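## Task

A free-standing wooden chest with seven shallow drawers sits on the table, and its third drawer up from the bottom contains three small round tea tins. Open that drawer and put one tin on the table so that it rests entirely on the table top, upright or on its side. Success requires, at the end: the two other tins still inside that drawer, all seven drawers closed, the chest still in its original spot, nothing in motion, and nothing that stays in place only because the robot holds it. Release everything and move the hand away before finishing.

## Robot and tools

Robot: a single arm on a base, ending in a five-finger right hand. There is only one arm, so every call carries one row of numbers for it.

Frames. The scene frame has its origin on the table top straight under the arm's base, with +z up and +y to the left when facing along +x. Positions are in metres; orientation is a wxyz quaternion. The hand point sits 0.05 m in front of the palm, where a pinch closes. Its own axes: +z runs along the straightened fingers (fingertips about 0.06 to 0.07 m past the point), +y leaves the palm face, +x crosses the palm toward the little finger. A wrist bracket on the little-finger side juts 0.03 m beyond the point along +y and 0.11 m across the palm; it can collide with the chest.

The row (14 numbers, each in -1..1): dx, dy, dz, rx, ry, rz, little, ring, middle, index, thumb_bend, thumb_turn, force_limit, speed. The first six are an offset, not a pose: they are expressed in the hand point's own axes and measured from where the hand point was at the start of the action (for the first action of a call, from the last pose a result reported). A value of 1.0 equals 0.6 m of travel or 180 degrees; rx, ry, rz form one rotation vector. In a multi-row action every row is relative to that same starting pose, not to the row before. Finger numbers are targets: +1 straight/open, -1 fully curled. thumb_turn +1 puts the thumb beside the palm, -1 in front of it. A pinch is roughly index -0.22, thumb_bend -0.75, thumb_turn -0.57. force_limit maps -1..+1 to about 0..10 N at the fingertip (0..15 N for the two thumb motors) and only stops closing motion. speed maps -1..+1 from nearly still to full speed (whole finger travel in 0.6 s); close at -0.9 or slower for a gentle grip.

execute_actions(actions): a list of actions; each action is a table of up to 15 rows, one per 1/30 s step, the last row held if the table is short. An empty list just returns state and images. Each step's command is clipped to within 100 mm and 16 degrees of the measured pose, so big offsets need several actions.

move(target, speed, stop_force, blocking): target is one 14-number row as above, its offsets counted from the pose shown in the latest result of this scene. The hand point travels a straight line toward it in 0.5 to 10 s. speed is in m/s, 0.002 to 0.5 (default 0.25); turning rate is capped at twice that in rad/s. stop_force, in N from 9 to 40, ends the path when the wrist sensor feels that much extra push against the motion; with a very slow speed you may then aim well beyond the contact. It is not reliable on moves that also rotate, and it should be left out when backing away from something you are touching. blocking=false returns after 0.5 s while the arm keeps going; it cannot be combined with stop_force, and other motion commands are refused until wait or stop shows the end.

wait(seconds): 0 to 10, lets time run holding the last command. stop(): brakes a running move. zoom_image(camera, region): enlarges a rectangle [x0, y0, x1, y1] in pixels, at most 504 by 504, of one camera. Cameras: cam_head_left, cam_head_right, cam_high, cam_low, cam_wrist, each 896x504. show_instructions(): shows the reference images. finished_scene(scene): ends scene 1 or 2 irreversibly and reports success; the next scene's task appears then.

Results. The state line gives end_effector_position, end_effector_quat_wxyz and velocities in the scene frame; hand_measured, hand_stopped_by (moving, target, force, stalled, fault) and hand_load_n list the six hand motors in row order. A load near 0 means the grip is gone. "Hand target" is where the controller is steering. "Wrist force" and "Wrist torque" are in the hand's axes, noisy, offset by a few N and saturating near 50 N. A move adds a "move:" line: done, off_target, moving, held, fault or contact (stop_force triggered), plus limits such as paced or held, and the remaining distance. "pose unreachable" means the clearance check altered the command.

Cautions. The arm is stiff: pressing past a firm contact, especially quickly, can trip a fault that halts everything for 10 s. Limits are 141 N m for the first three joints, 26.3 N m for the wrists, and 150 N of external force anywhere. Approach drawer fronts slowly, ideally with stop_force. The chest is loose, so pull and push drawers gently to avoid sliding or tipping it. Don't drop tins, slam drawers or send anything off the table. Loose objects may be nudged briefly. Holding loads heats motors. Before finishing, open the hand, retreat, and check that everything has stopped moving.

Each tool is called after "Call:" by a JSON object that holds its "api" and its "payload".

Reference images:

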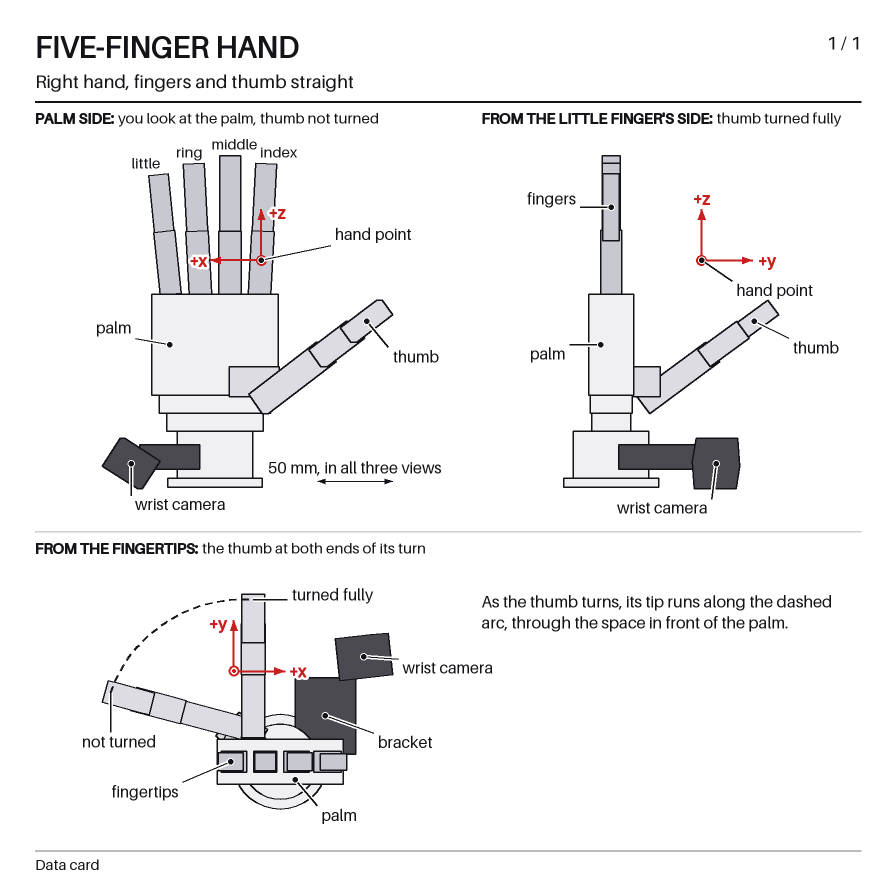

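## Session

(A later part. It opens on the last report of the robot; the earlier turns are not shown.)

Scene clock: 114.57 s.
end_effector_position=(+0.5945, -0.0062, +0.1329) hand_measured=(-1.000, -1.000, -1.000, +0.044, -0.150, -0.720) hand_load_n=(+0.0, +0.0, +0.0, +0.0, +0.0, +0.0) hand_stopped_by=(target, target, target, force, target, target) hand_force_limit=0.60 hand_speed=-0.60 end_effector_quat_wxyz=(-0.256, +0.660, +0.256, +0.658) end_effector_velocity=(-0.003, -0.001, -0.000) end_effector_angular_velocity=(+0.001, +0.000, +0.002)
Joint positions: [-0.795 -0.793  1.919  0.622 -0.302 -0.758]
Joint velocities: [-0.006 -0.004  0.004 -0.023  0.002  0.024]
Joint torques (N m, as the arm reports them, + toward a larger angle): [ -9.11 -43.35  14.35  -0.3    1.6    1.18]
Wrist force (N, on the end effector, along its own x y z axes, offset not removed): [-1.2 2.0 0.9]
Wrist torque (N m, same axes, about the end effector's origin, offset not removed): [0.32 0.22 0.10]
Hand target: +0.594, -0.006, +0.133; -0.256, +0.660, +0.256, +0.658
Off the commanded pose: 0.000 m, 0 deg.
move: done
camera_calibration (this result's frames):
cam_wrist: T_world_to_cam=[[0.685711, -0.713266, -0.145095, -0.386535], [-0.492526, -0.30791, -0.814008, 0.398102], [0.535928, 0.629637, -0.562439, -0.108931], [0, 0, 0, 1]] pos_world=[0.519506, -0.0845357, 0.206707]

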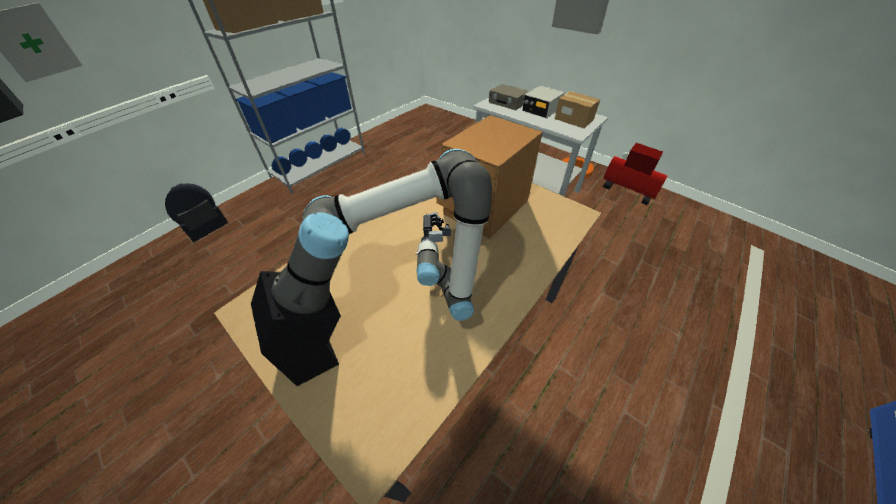

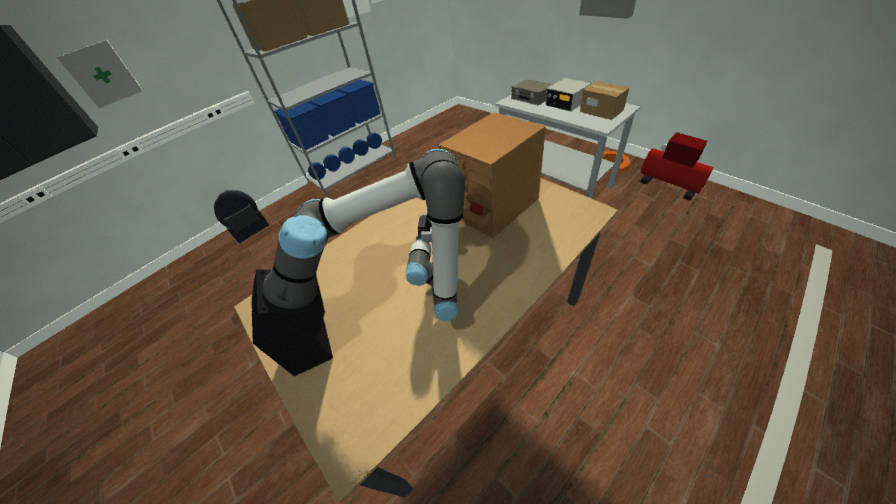

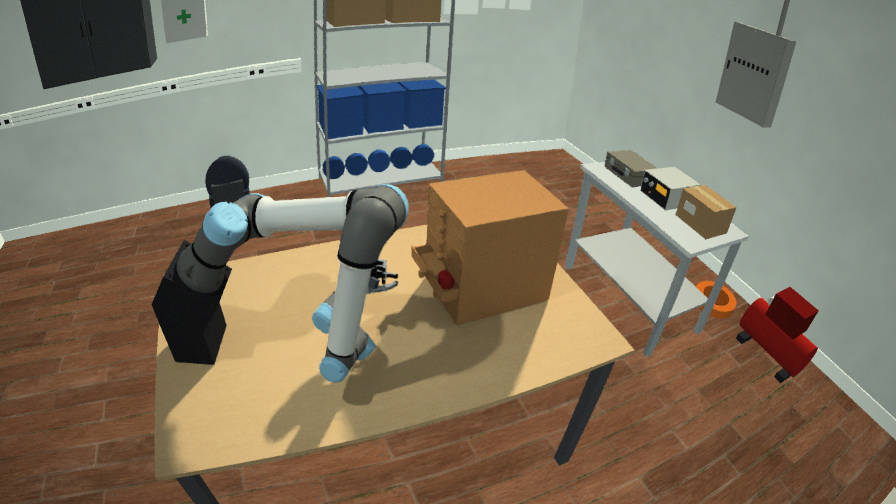

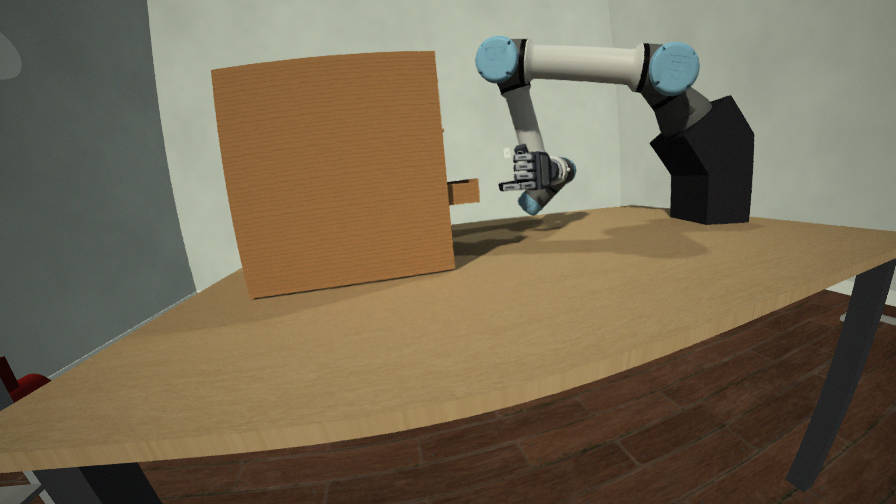

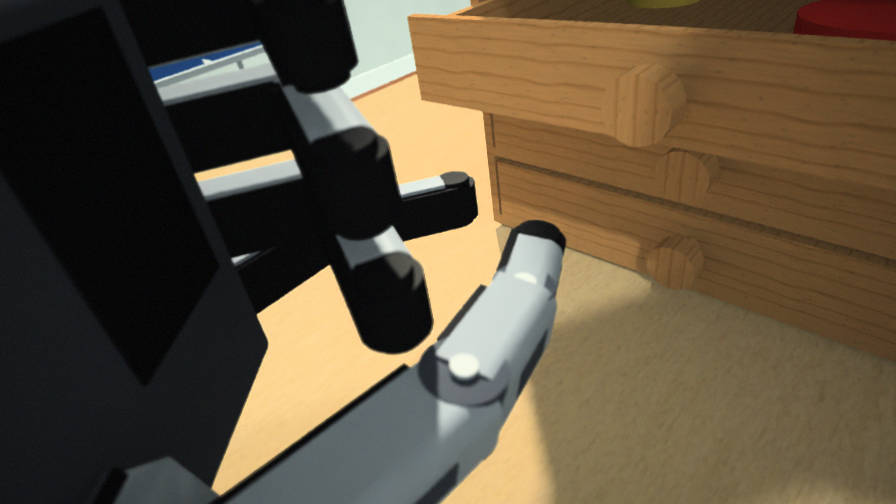

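Call:
{"api": "move", "payload": {"target": [0,0.0855,0.0927,0,0,0,-1,-1,-1,0.3,-0.15,-0.72,0.6,0], "speed": 0.08}}

Scene clock: 124.60 s.
end_effector_position=(+0.6698, -0.0064, +0.1327) hand_measured=(-1.000, -1.000, -1.000, +0.300, -0.150, -0.720) hand_load_n=(+0.0, +0.0, +0.0, +0.0, +0.0, +0.0) hand_stopped_by=(target, target, target, target, target, target) hand_force_limit=0.60 hand_speed=0.00 end_effector_quat_wxyz=(-0.256, +0.660, +0.256, +0.658) end_effector_velocity=(+0.003, +0.000, -0.000) end_effector_angular_velocity=(-0.003, +0.002, -0.003)
Joint positions: [-0.695 -0.764  1.764  1.038 -0.334 -1.063]
Joint velocities: [ 0.005  0.002 -0.002  0.026 -0.003 -0.026]
Joint torques (N m, as the arm reports them, + toward a larger angle): [ 12.48 -32.68  -3.47   1.62  -3.78  -1.82]
Wrist force (N, on the end effector, along its own x y z axes, offset not removed): [-2.0 0.5 1.3]
Wrist torque (N m, same axes, about the end effector's origin, offset not removed): [0.12 0.25 -0.02]
Hand target: +0.670, -0.006, +0.133; -0.256, +0.660, +0.256, +0.658
Off the commanded pose: 0.000 m, 0 deg.
move: done
camera_calibration (this result's frames):
cam_wrist: T_world_to_cam=[[0.685926, -0.713037, -0.145201, -0.43853], [-0.492399, -0.307898, -0.81409, 0.434821], [0.535769, 0.629902, -0.562294, -0.149226], [0, 0, 0, 1]] pos_world=[0.594855, -0.0848102, 0.2064]

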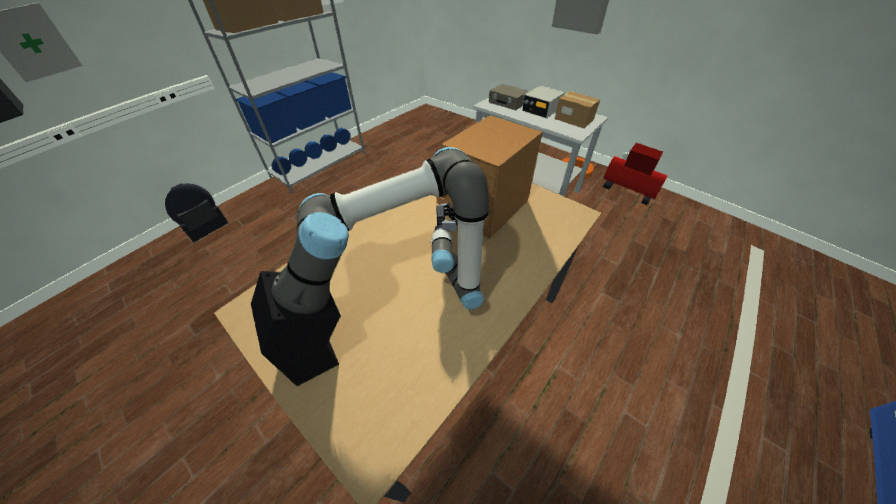

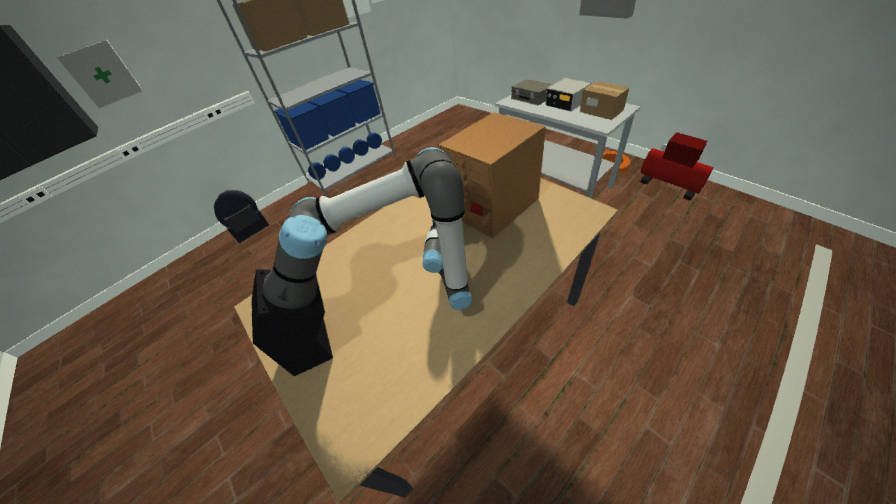

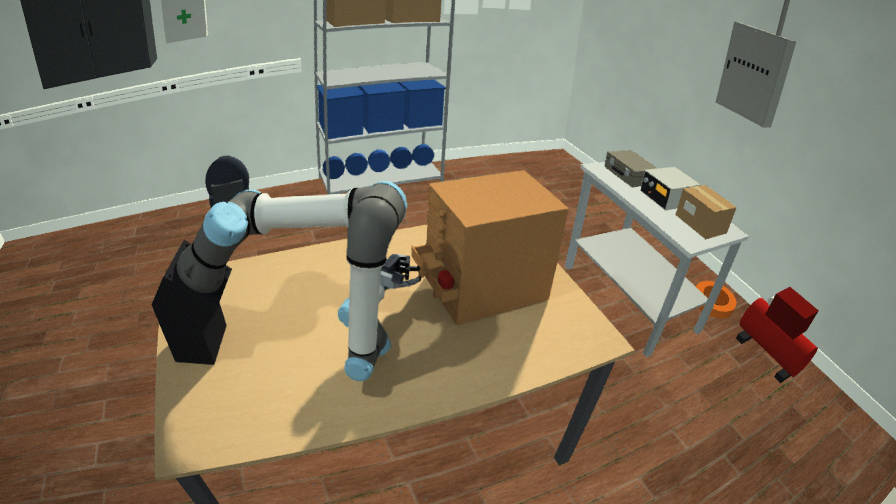

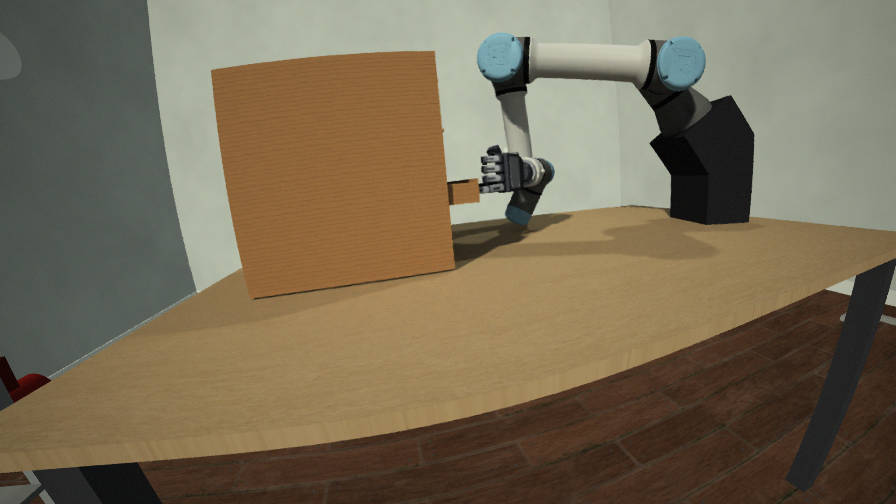

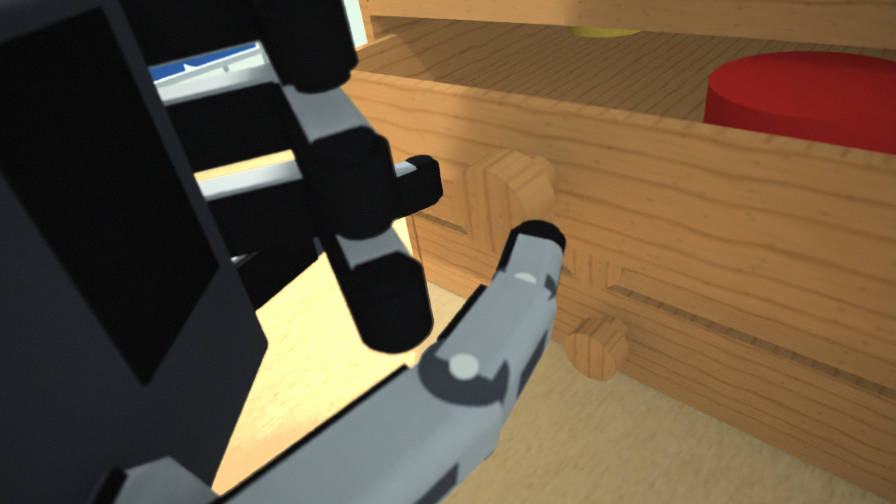

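Call:
{"api": "move", "payload": {"target": [0,0.0147,0.0163,0,0,0,-1,-1,-1,0.3,-0.15,-0.72,0.6,0], "speed": 0.02}}

Scene clock: 127.70 s.
end_effector_position=(+0.6827, -0.0063, +0.1326) hand_measured=(-1.000, -1.000, -1.000, +0.300, -0.150, -0.720) hand_load_n=(+0.0, +0.0, +0.0, +1.5, +0.0, +0.0) hand_stopped_by=(target, target, target, target, target, target) hand_force_limit=0.60 hand_speed=0.00 end_effector_quat_wxyz=(-0.256, +0.660, +0.256, +0.658) end_effector_velocity=(+0.002, -0.001, -0.000) end_effector_angular_velocity=(-0.001, +0.000, -0.001)
Joint positions: [-0.68  -0.761  1.737  1.099 -0.341 -1.102]
Joint velocities: [ 0.002  0.001 -0.004  0.011 -0.002 -0.009]
Joint torques (N m, as the arm reports them, + toward a larger angle): [ 14.26 -35.78  -5.47   1.59  -4.79  -1.82]
Wrist force (N, on the end effector, along its own x y z axes, offset not removed): [-1.8 -0.8 0.7]
Wrist torque (N m, same axes, about the end effector's origin, offset not removed): [0.38 0.35 -0.04]
Hand target: +0.683, -0.006, +0.133; -0.256, +0.660, +0.256, +0.658
Off the commanded pose: 0.000 m, 0 deg.
move: done
camera_calibration (this result's frames):
cam_wrist: T_world_to_cam=[[0.685964, -0.712996, -0.145224, -0.447304], [-0.492373, -0.307887, -0.81411, 0.441147], [0.535745, 0.629954, -0.562259, -0.156202], [0, 0, 0, 1]] pos_world=[0.607727, -0.0847028, 0.206357]

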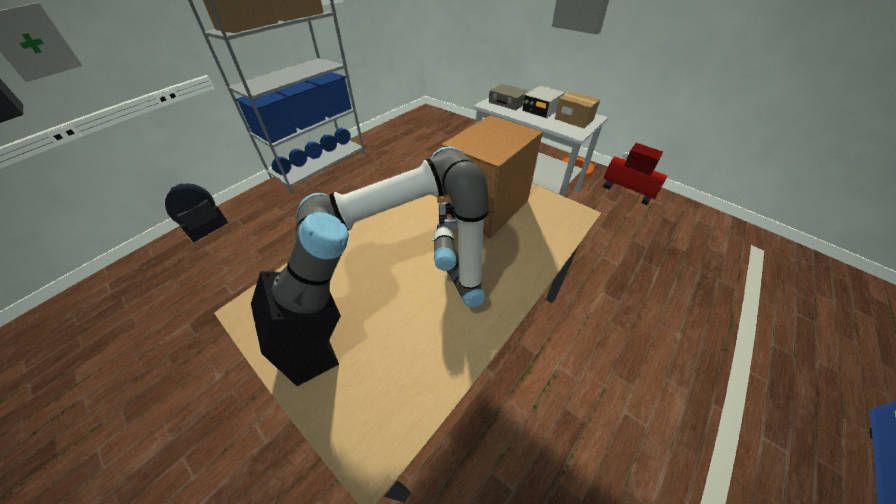

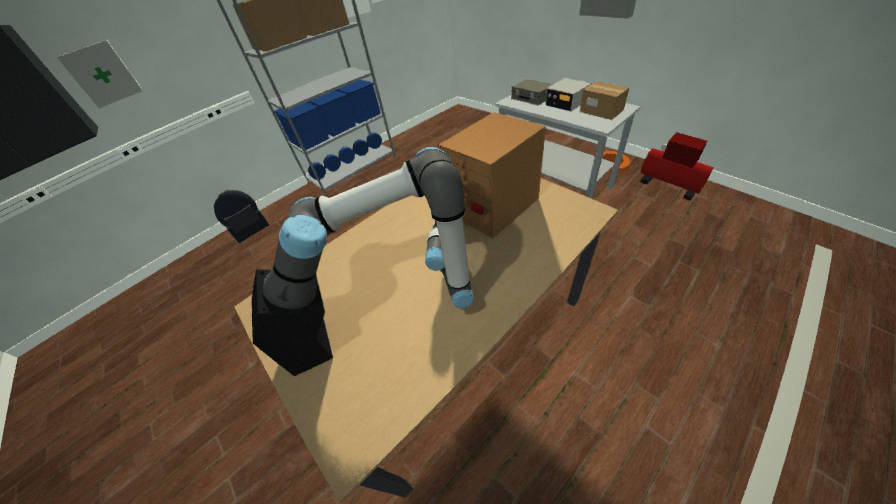

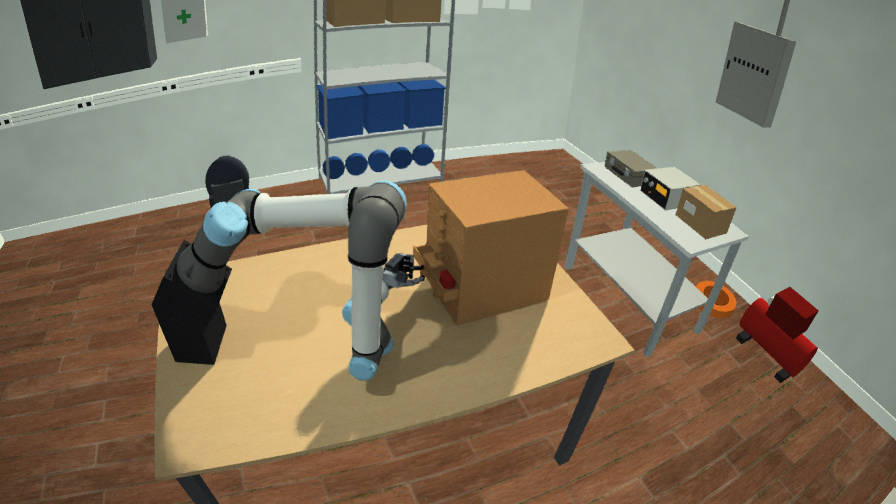

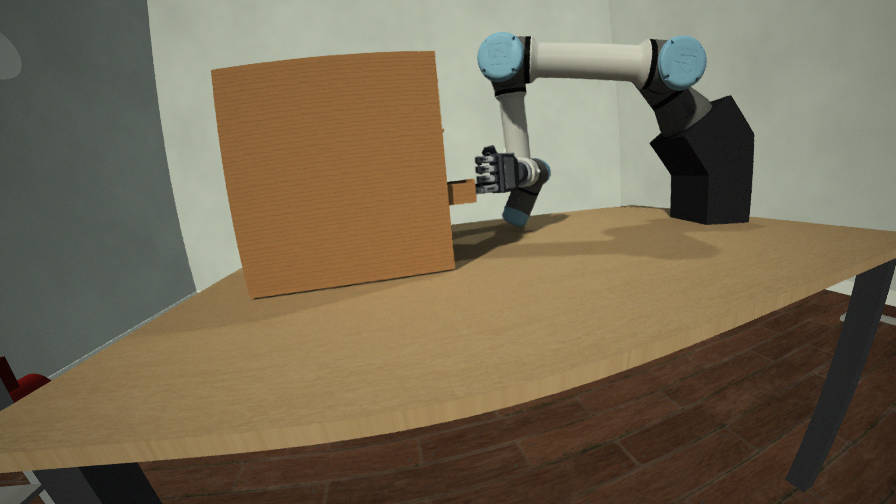

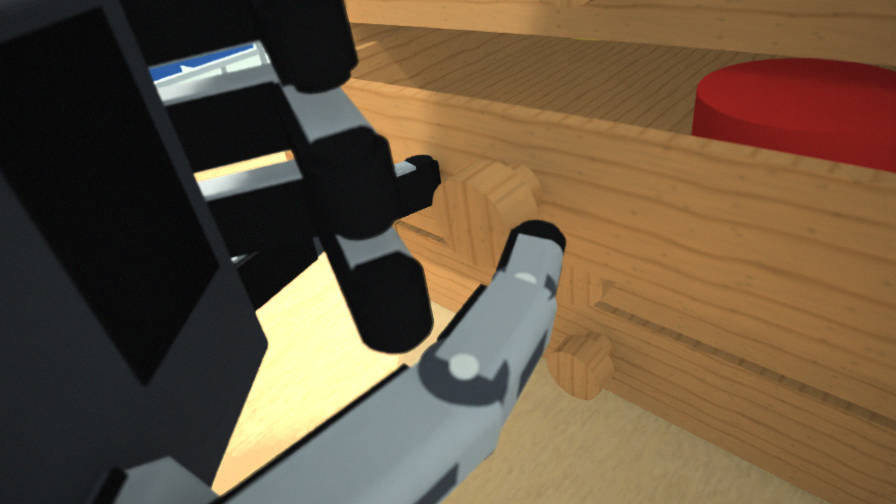

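Call:
{"api": "execute_actions", "payload": {"actions": [[[0,0,0,0,0,0,-1,-1,-1,-0.3,-0.15,-0.72,0.6,-0.6]],[[0,0,0,0,0,0,-1,-1,-1,-0.3,-0.15,-0.72,0.6,-0.6]]]}}

Scene clock: 129.80 s.
end_effector_position=(+0.6826, -0.0062, +0.1326) hand_measured=(-1.000, -1.000, -1.000, +0.042, -0.150, -0.720) hand_load_n=(+0.0, +0.0, +0.0, +11.0, +0.0, +0.0) hand_stopped_by=(target, target, target, force, target, target) hand_force_limit=0.60 hand_speed=-0.60 end_effector_quat_wxyz=(-0.256, +0.660, +0.256, +0.658) end_effector_velocity=(-0.000, +0.001, +0.000) end_effector_angular_velocity=(+0.000, -0.000, +0.001)
Joint positions: [-0.68  -0.761  1.737  1.099 -0.341 -1.102]
Joint velocities: [ 0.001 -0.     0.    -0.     0.001  0.   ]
Joint torques (N m, as the arm reports them, + toward a larger angle): [-11.36 -43.51   8.12  -0.4   -0.52   0.91]
Wrist force (N, on the end effector, along its own x y z axes, offset not removed): [-3.4 -1.3 10.2]
Wrist torque (N m, same axes, about the end effector's origin, offset not removed): [0.71 0.48 0.00]
Hand target: +0.683, -0.006, +0.133; -0.256, +0.660, +0.256, +0.658
Off the commanded pose: 0.000 m, 0 deg.
camera_calibration (this result's frames):
cam_wrist: T_world_to_cam=[[0.686069, -0.712866, -0.145366, -0.44726], [-0.49239, -0.30787, -0.814106, 0.44115], [0.535595, 0.630109, -0.562228, -0.156187], [0, 0, 0, 1]] pos_world=[0.607722, -0.0846048, 0.206314]

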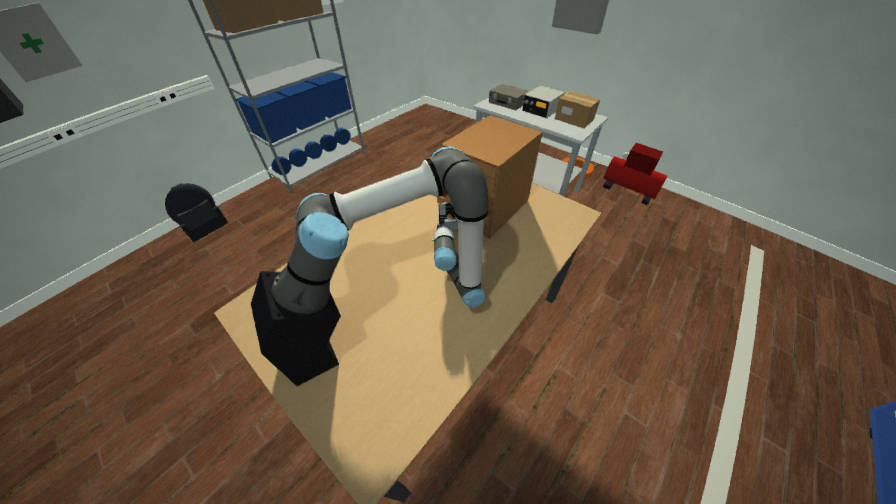

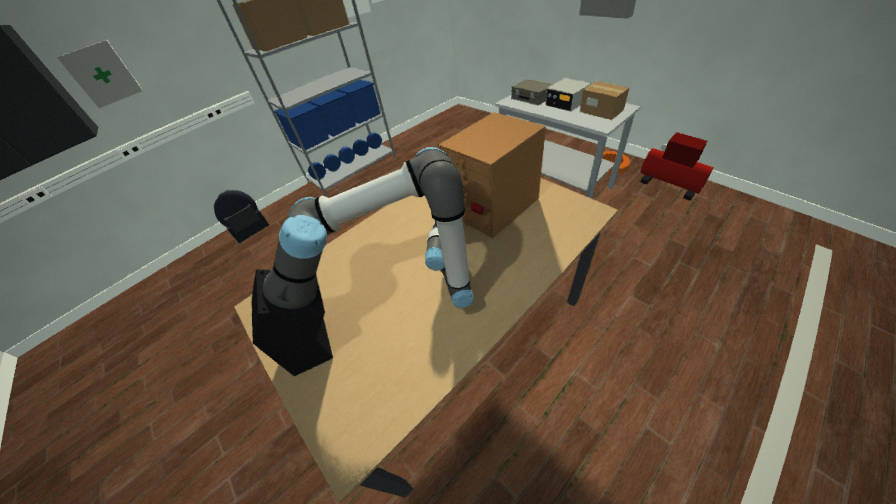

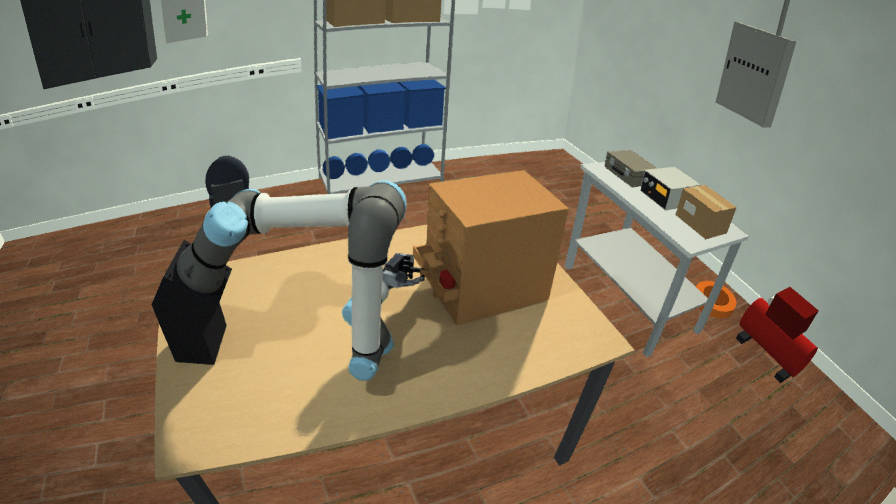

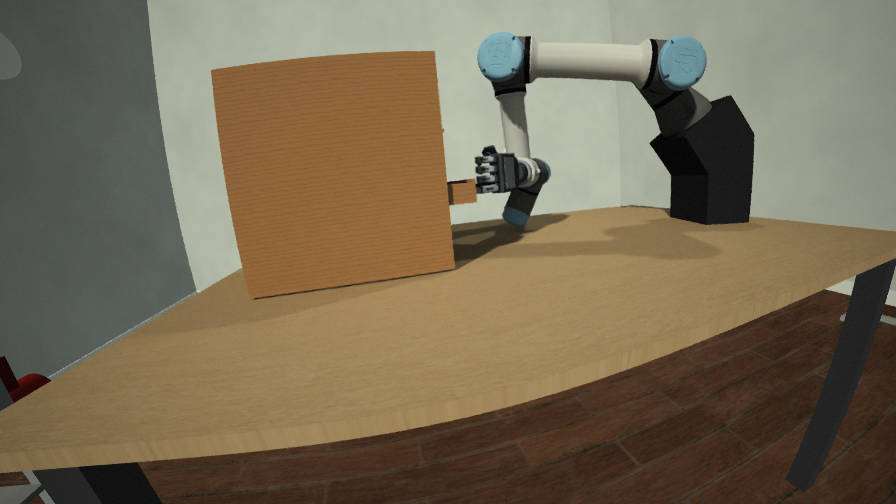

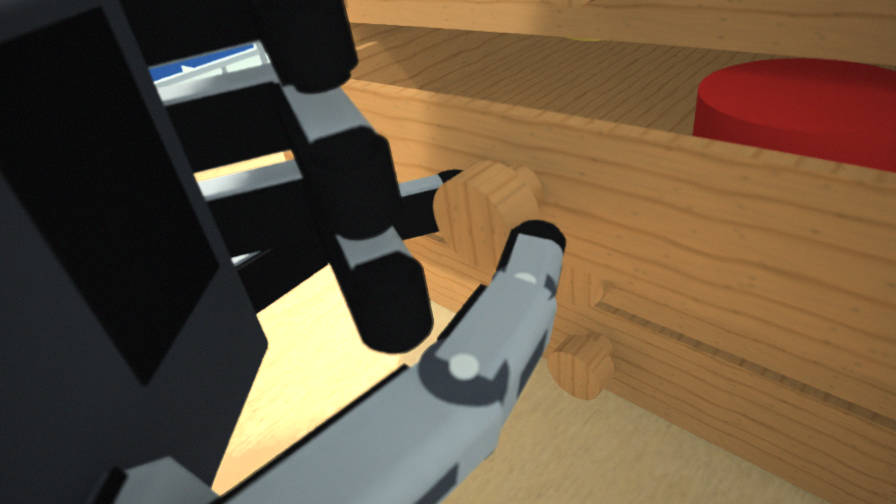

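Call:
{"api": "move", "payload": {"target": [0,-0.0422,-0.0517,0,0,0,-1,-1,-1,-0.3,-0.15,-0.72,0.6,-0.6], "speed": 0.015}}

Call:
{"api": "execute_actions", "payload": {"actions": [[[0,0,0,0,0,0,-1,-1,-1,-0.4,-0.15,-0.72,0.6,-0.6]]]}}

Scene clock: 134.63 s.
end_effector_position=(+0.6430, -0.0085, +0.1327) hand_measured=(-1.000, -1.000, -1.000, +0.042, -0.150, -0.720) hand_load_n=(+0.0, +0.0, +0.0, +0.0, +0.0, +0.0) hand_stopped_by=(target, target, target, force, target, target) hand_force_limit=0.60 hand_speed=-0.60 end_effector_quat_wxyz=(-0.256, +0.660, +0.256, +0.658) end_effector_velocity=(-0.002, -0.000, +0.000) end_effector_angular_velocity=(+0.001, -0.001, -0.000)
Joint positions: [-0.732 -0.774  1.816  0.895 -0.319 -0.956]
Joint velocities: [-0.004 -0.001  0.004 -0.016  0.001  0.013]
Joint torques (N m, as the arm reports them, + toward a larger angle): [ -8.98 -46.61  12.28  -0.69   1.8    1.14]
Wrist force (N, on the end effector, along its own x y z axes, offset not removed): [-2.6 2.5 1.2]
Wrist torque (N m, same axes, about the end effector's origin, offset not removed): [0.35 0.38 -0.02]
Hand target: +0.643, -0.009, +0.133; -0.256, +0.660, +0.256, +0.658
Off the commanded pose: 0.000 m, 0 deg.
move: done
camera_calibration (this result's frames):
cam_wrist: T_world_to_cam=[[0.68604, -0.712901, -0.145332, -0.42165], [-0.492376, -0.307858, -0.814118, 0.421017], [0.535644, 0.630076, -0.562219, -0.13343], [0, 0, 0, 1]] pos_world=[0.568038, -0.0869094, 0.206462]

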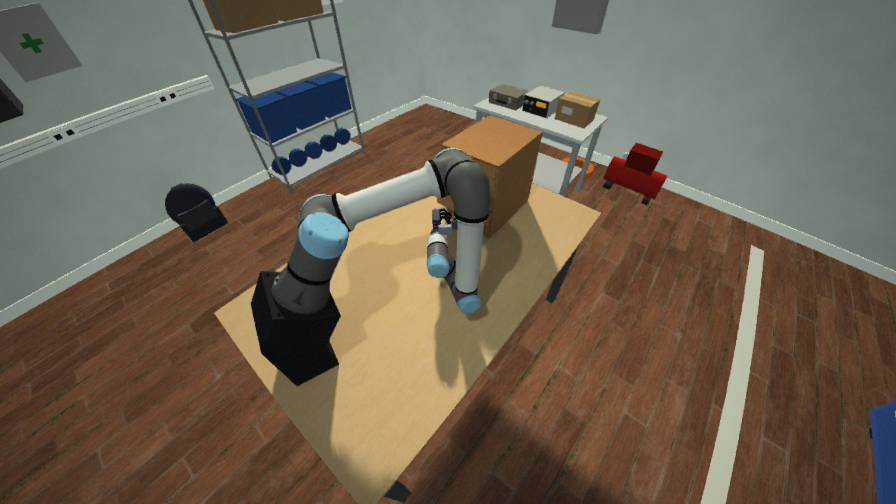

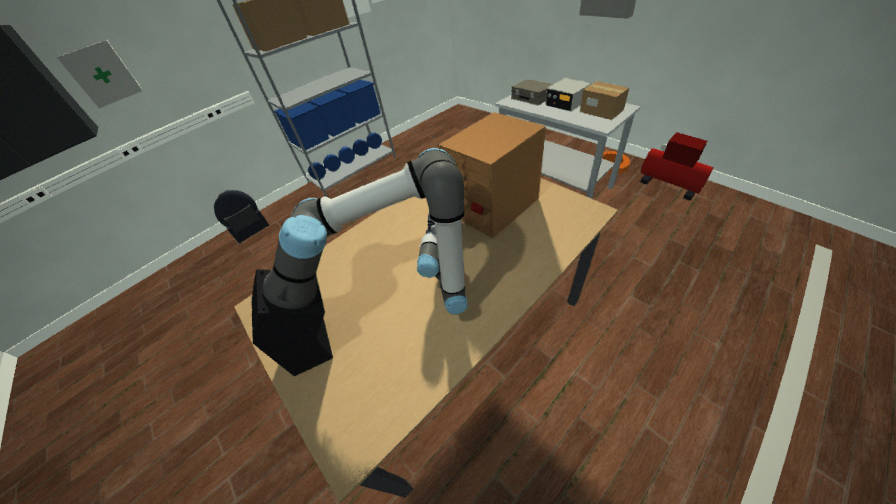

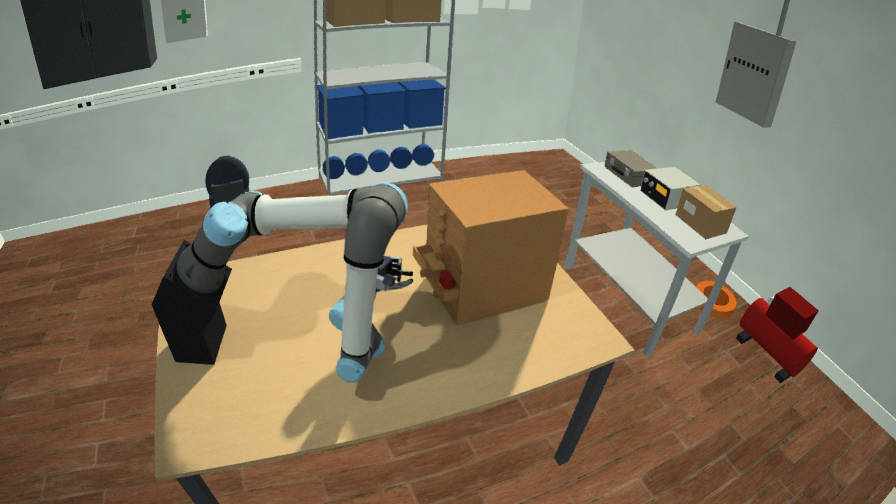

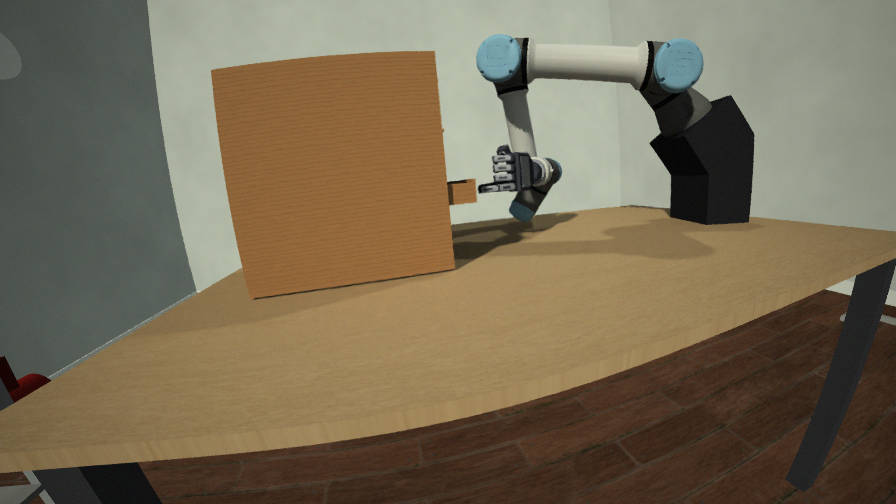

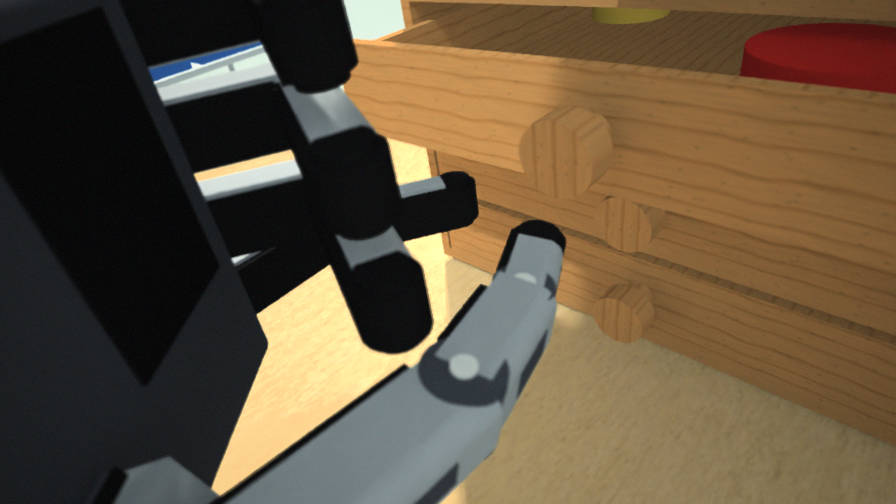

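Scene clock: 135.13 s.
end_effector_position=(+0.6430, -0.0086, +0.1327) hand_measured=(-1.000, -1.000, -1.000, -0.224, -0.150, -0.720) hand_load_n=(+0.0, +0.0, +0.0, +0.0, +0.0, +0.0) hand_stopped_by=(target, target, target, moving, target, target) hand_force_limit=0.60 hand_speed=-0.60 end_effector_quat_wxyz=(-0.256, +0.660, +0.256, +0.658) end_effector_velocity=(+0.000, -0.000, +0.000) end_effector_angular_velocity=(-0.001, -0.001, +0.001)
Joint positions: [-0.732 -0.774  1.816  0.895 -0.319 -0.956]
Joint velocities: [-0.    -0.    -0.001 -0.     0.001 -0.   ]
Joint torques (N m, as the arm reports them, + toward a larger angle): [  9.72 -41.13  -3.34   1.76  -0.63  -1.71]
Wrist force (N, on the end effector, along its own x y z axes, offset not removed): [-1.5 2.0 0.8]
Wrist torque (N m, same axes, about the end effector's origin, offset not removed): [0.21 0.27 0.00]
Hand target: +0.643, -0.008, +0.133; -0.256, +0.660, +0.256, +0.658
Off the commanded pose: 0.000 m, 0 deg.
camera_calibration (this result's frames):
cam_wrist: T_world_to_cam=[[0.685983, -0.712967, -0.145278, -0.421669], [-0.492433, -0.307918, -0.814062, 0.421013], [0.535665, 0.629972, -0.562315, -0.133373], [0, 0, 0, 1]] pos_world=[0.568022, -0.0869775, 0.206473]

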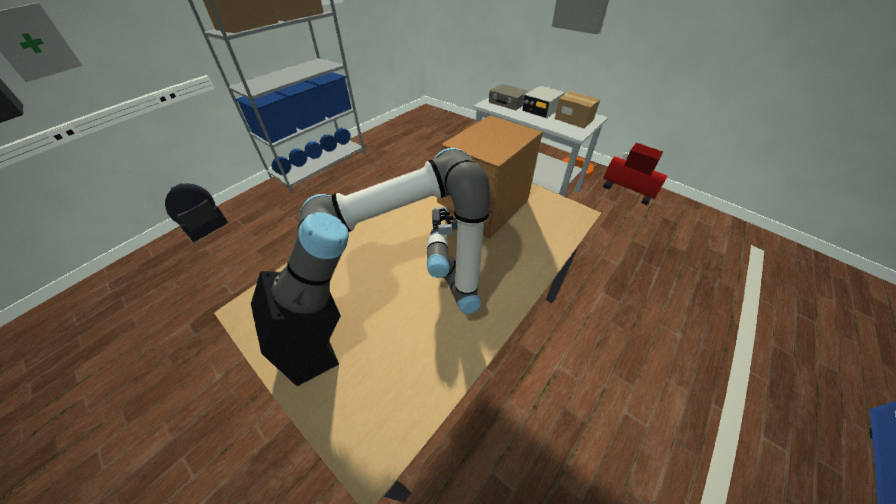

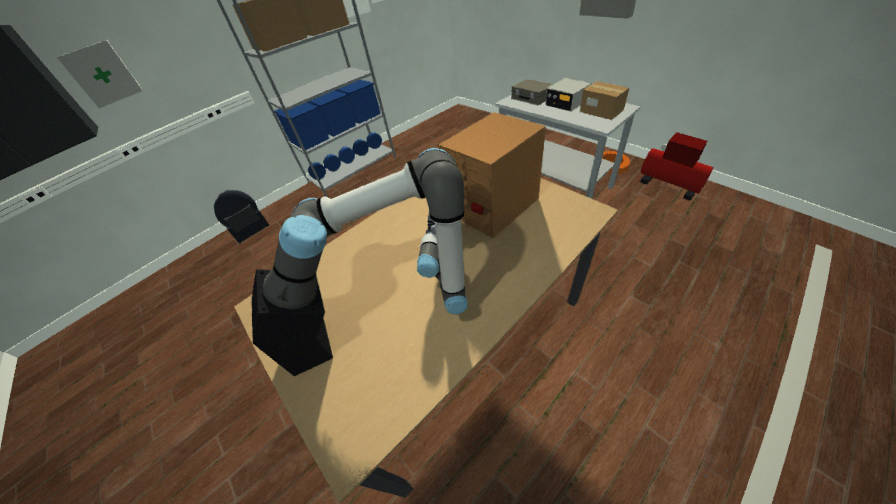

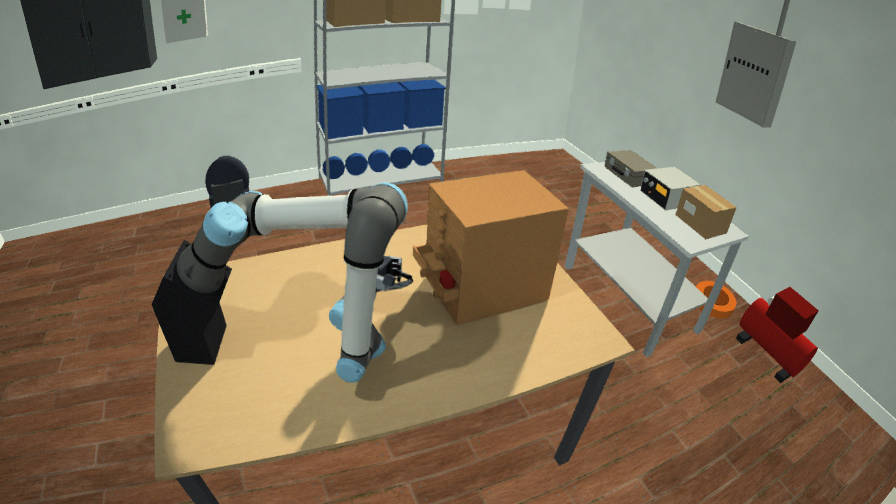

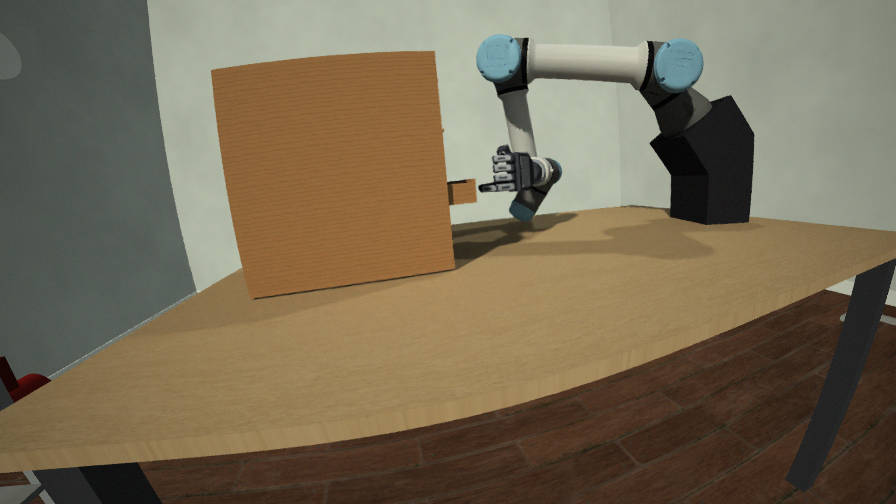

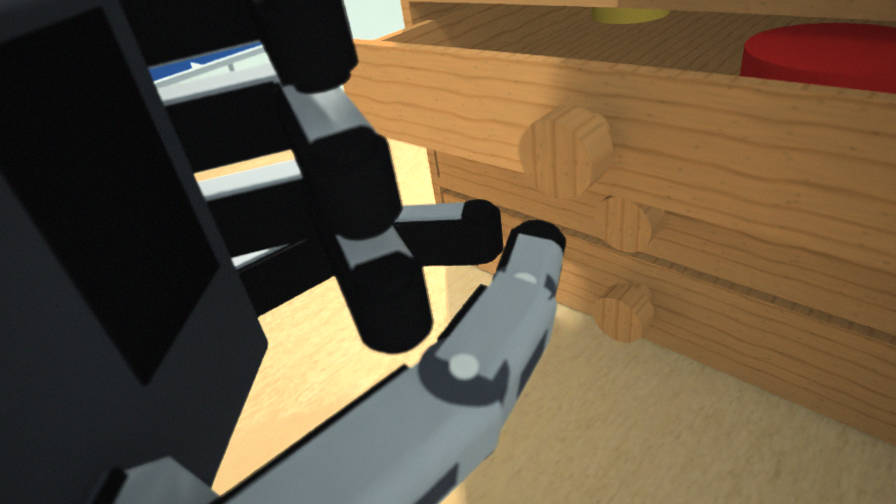

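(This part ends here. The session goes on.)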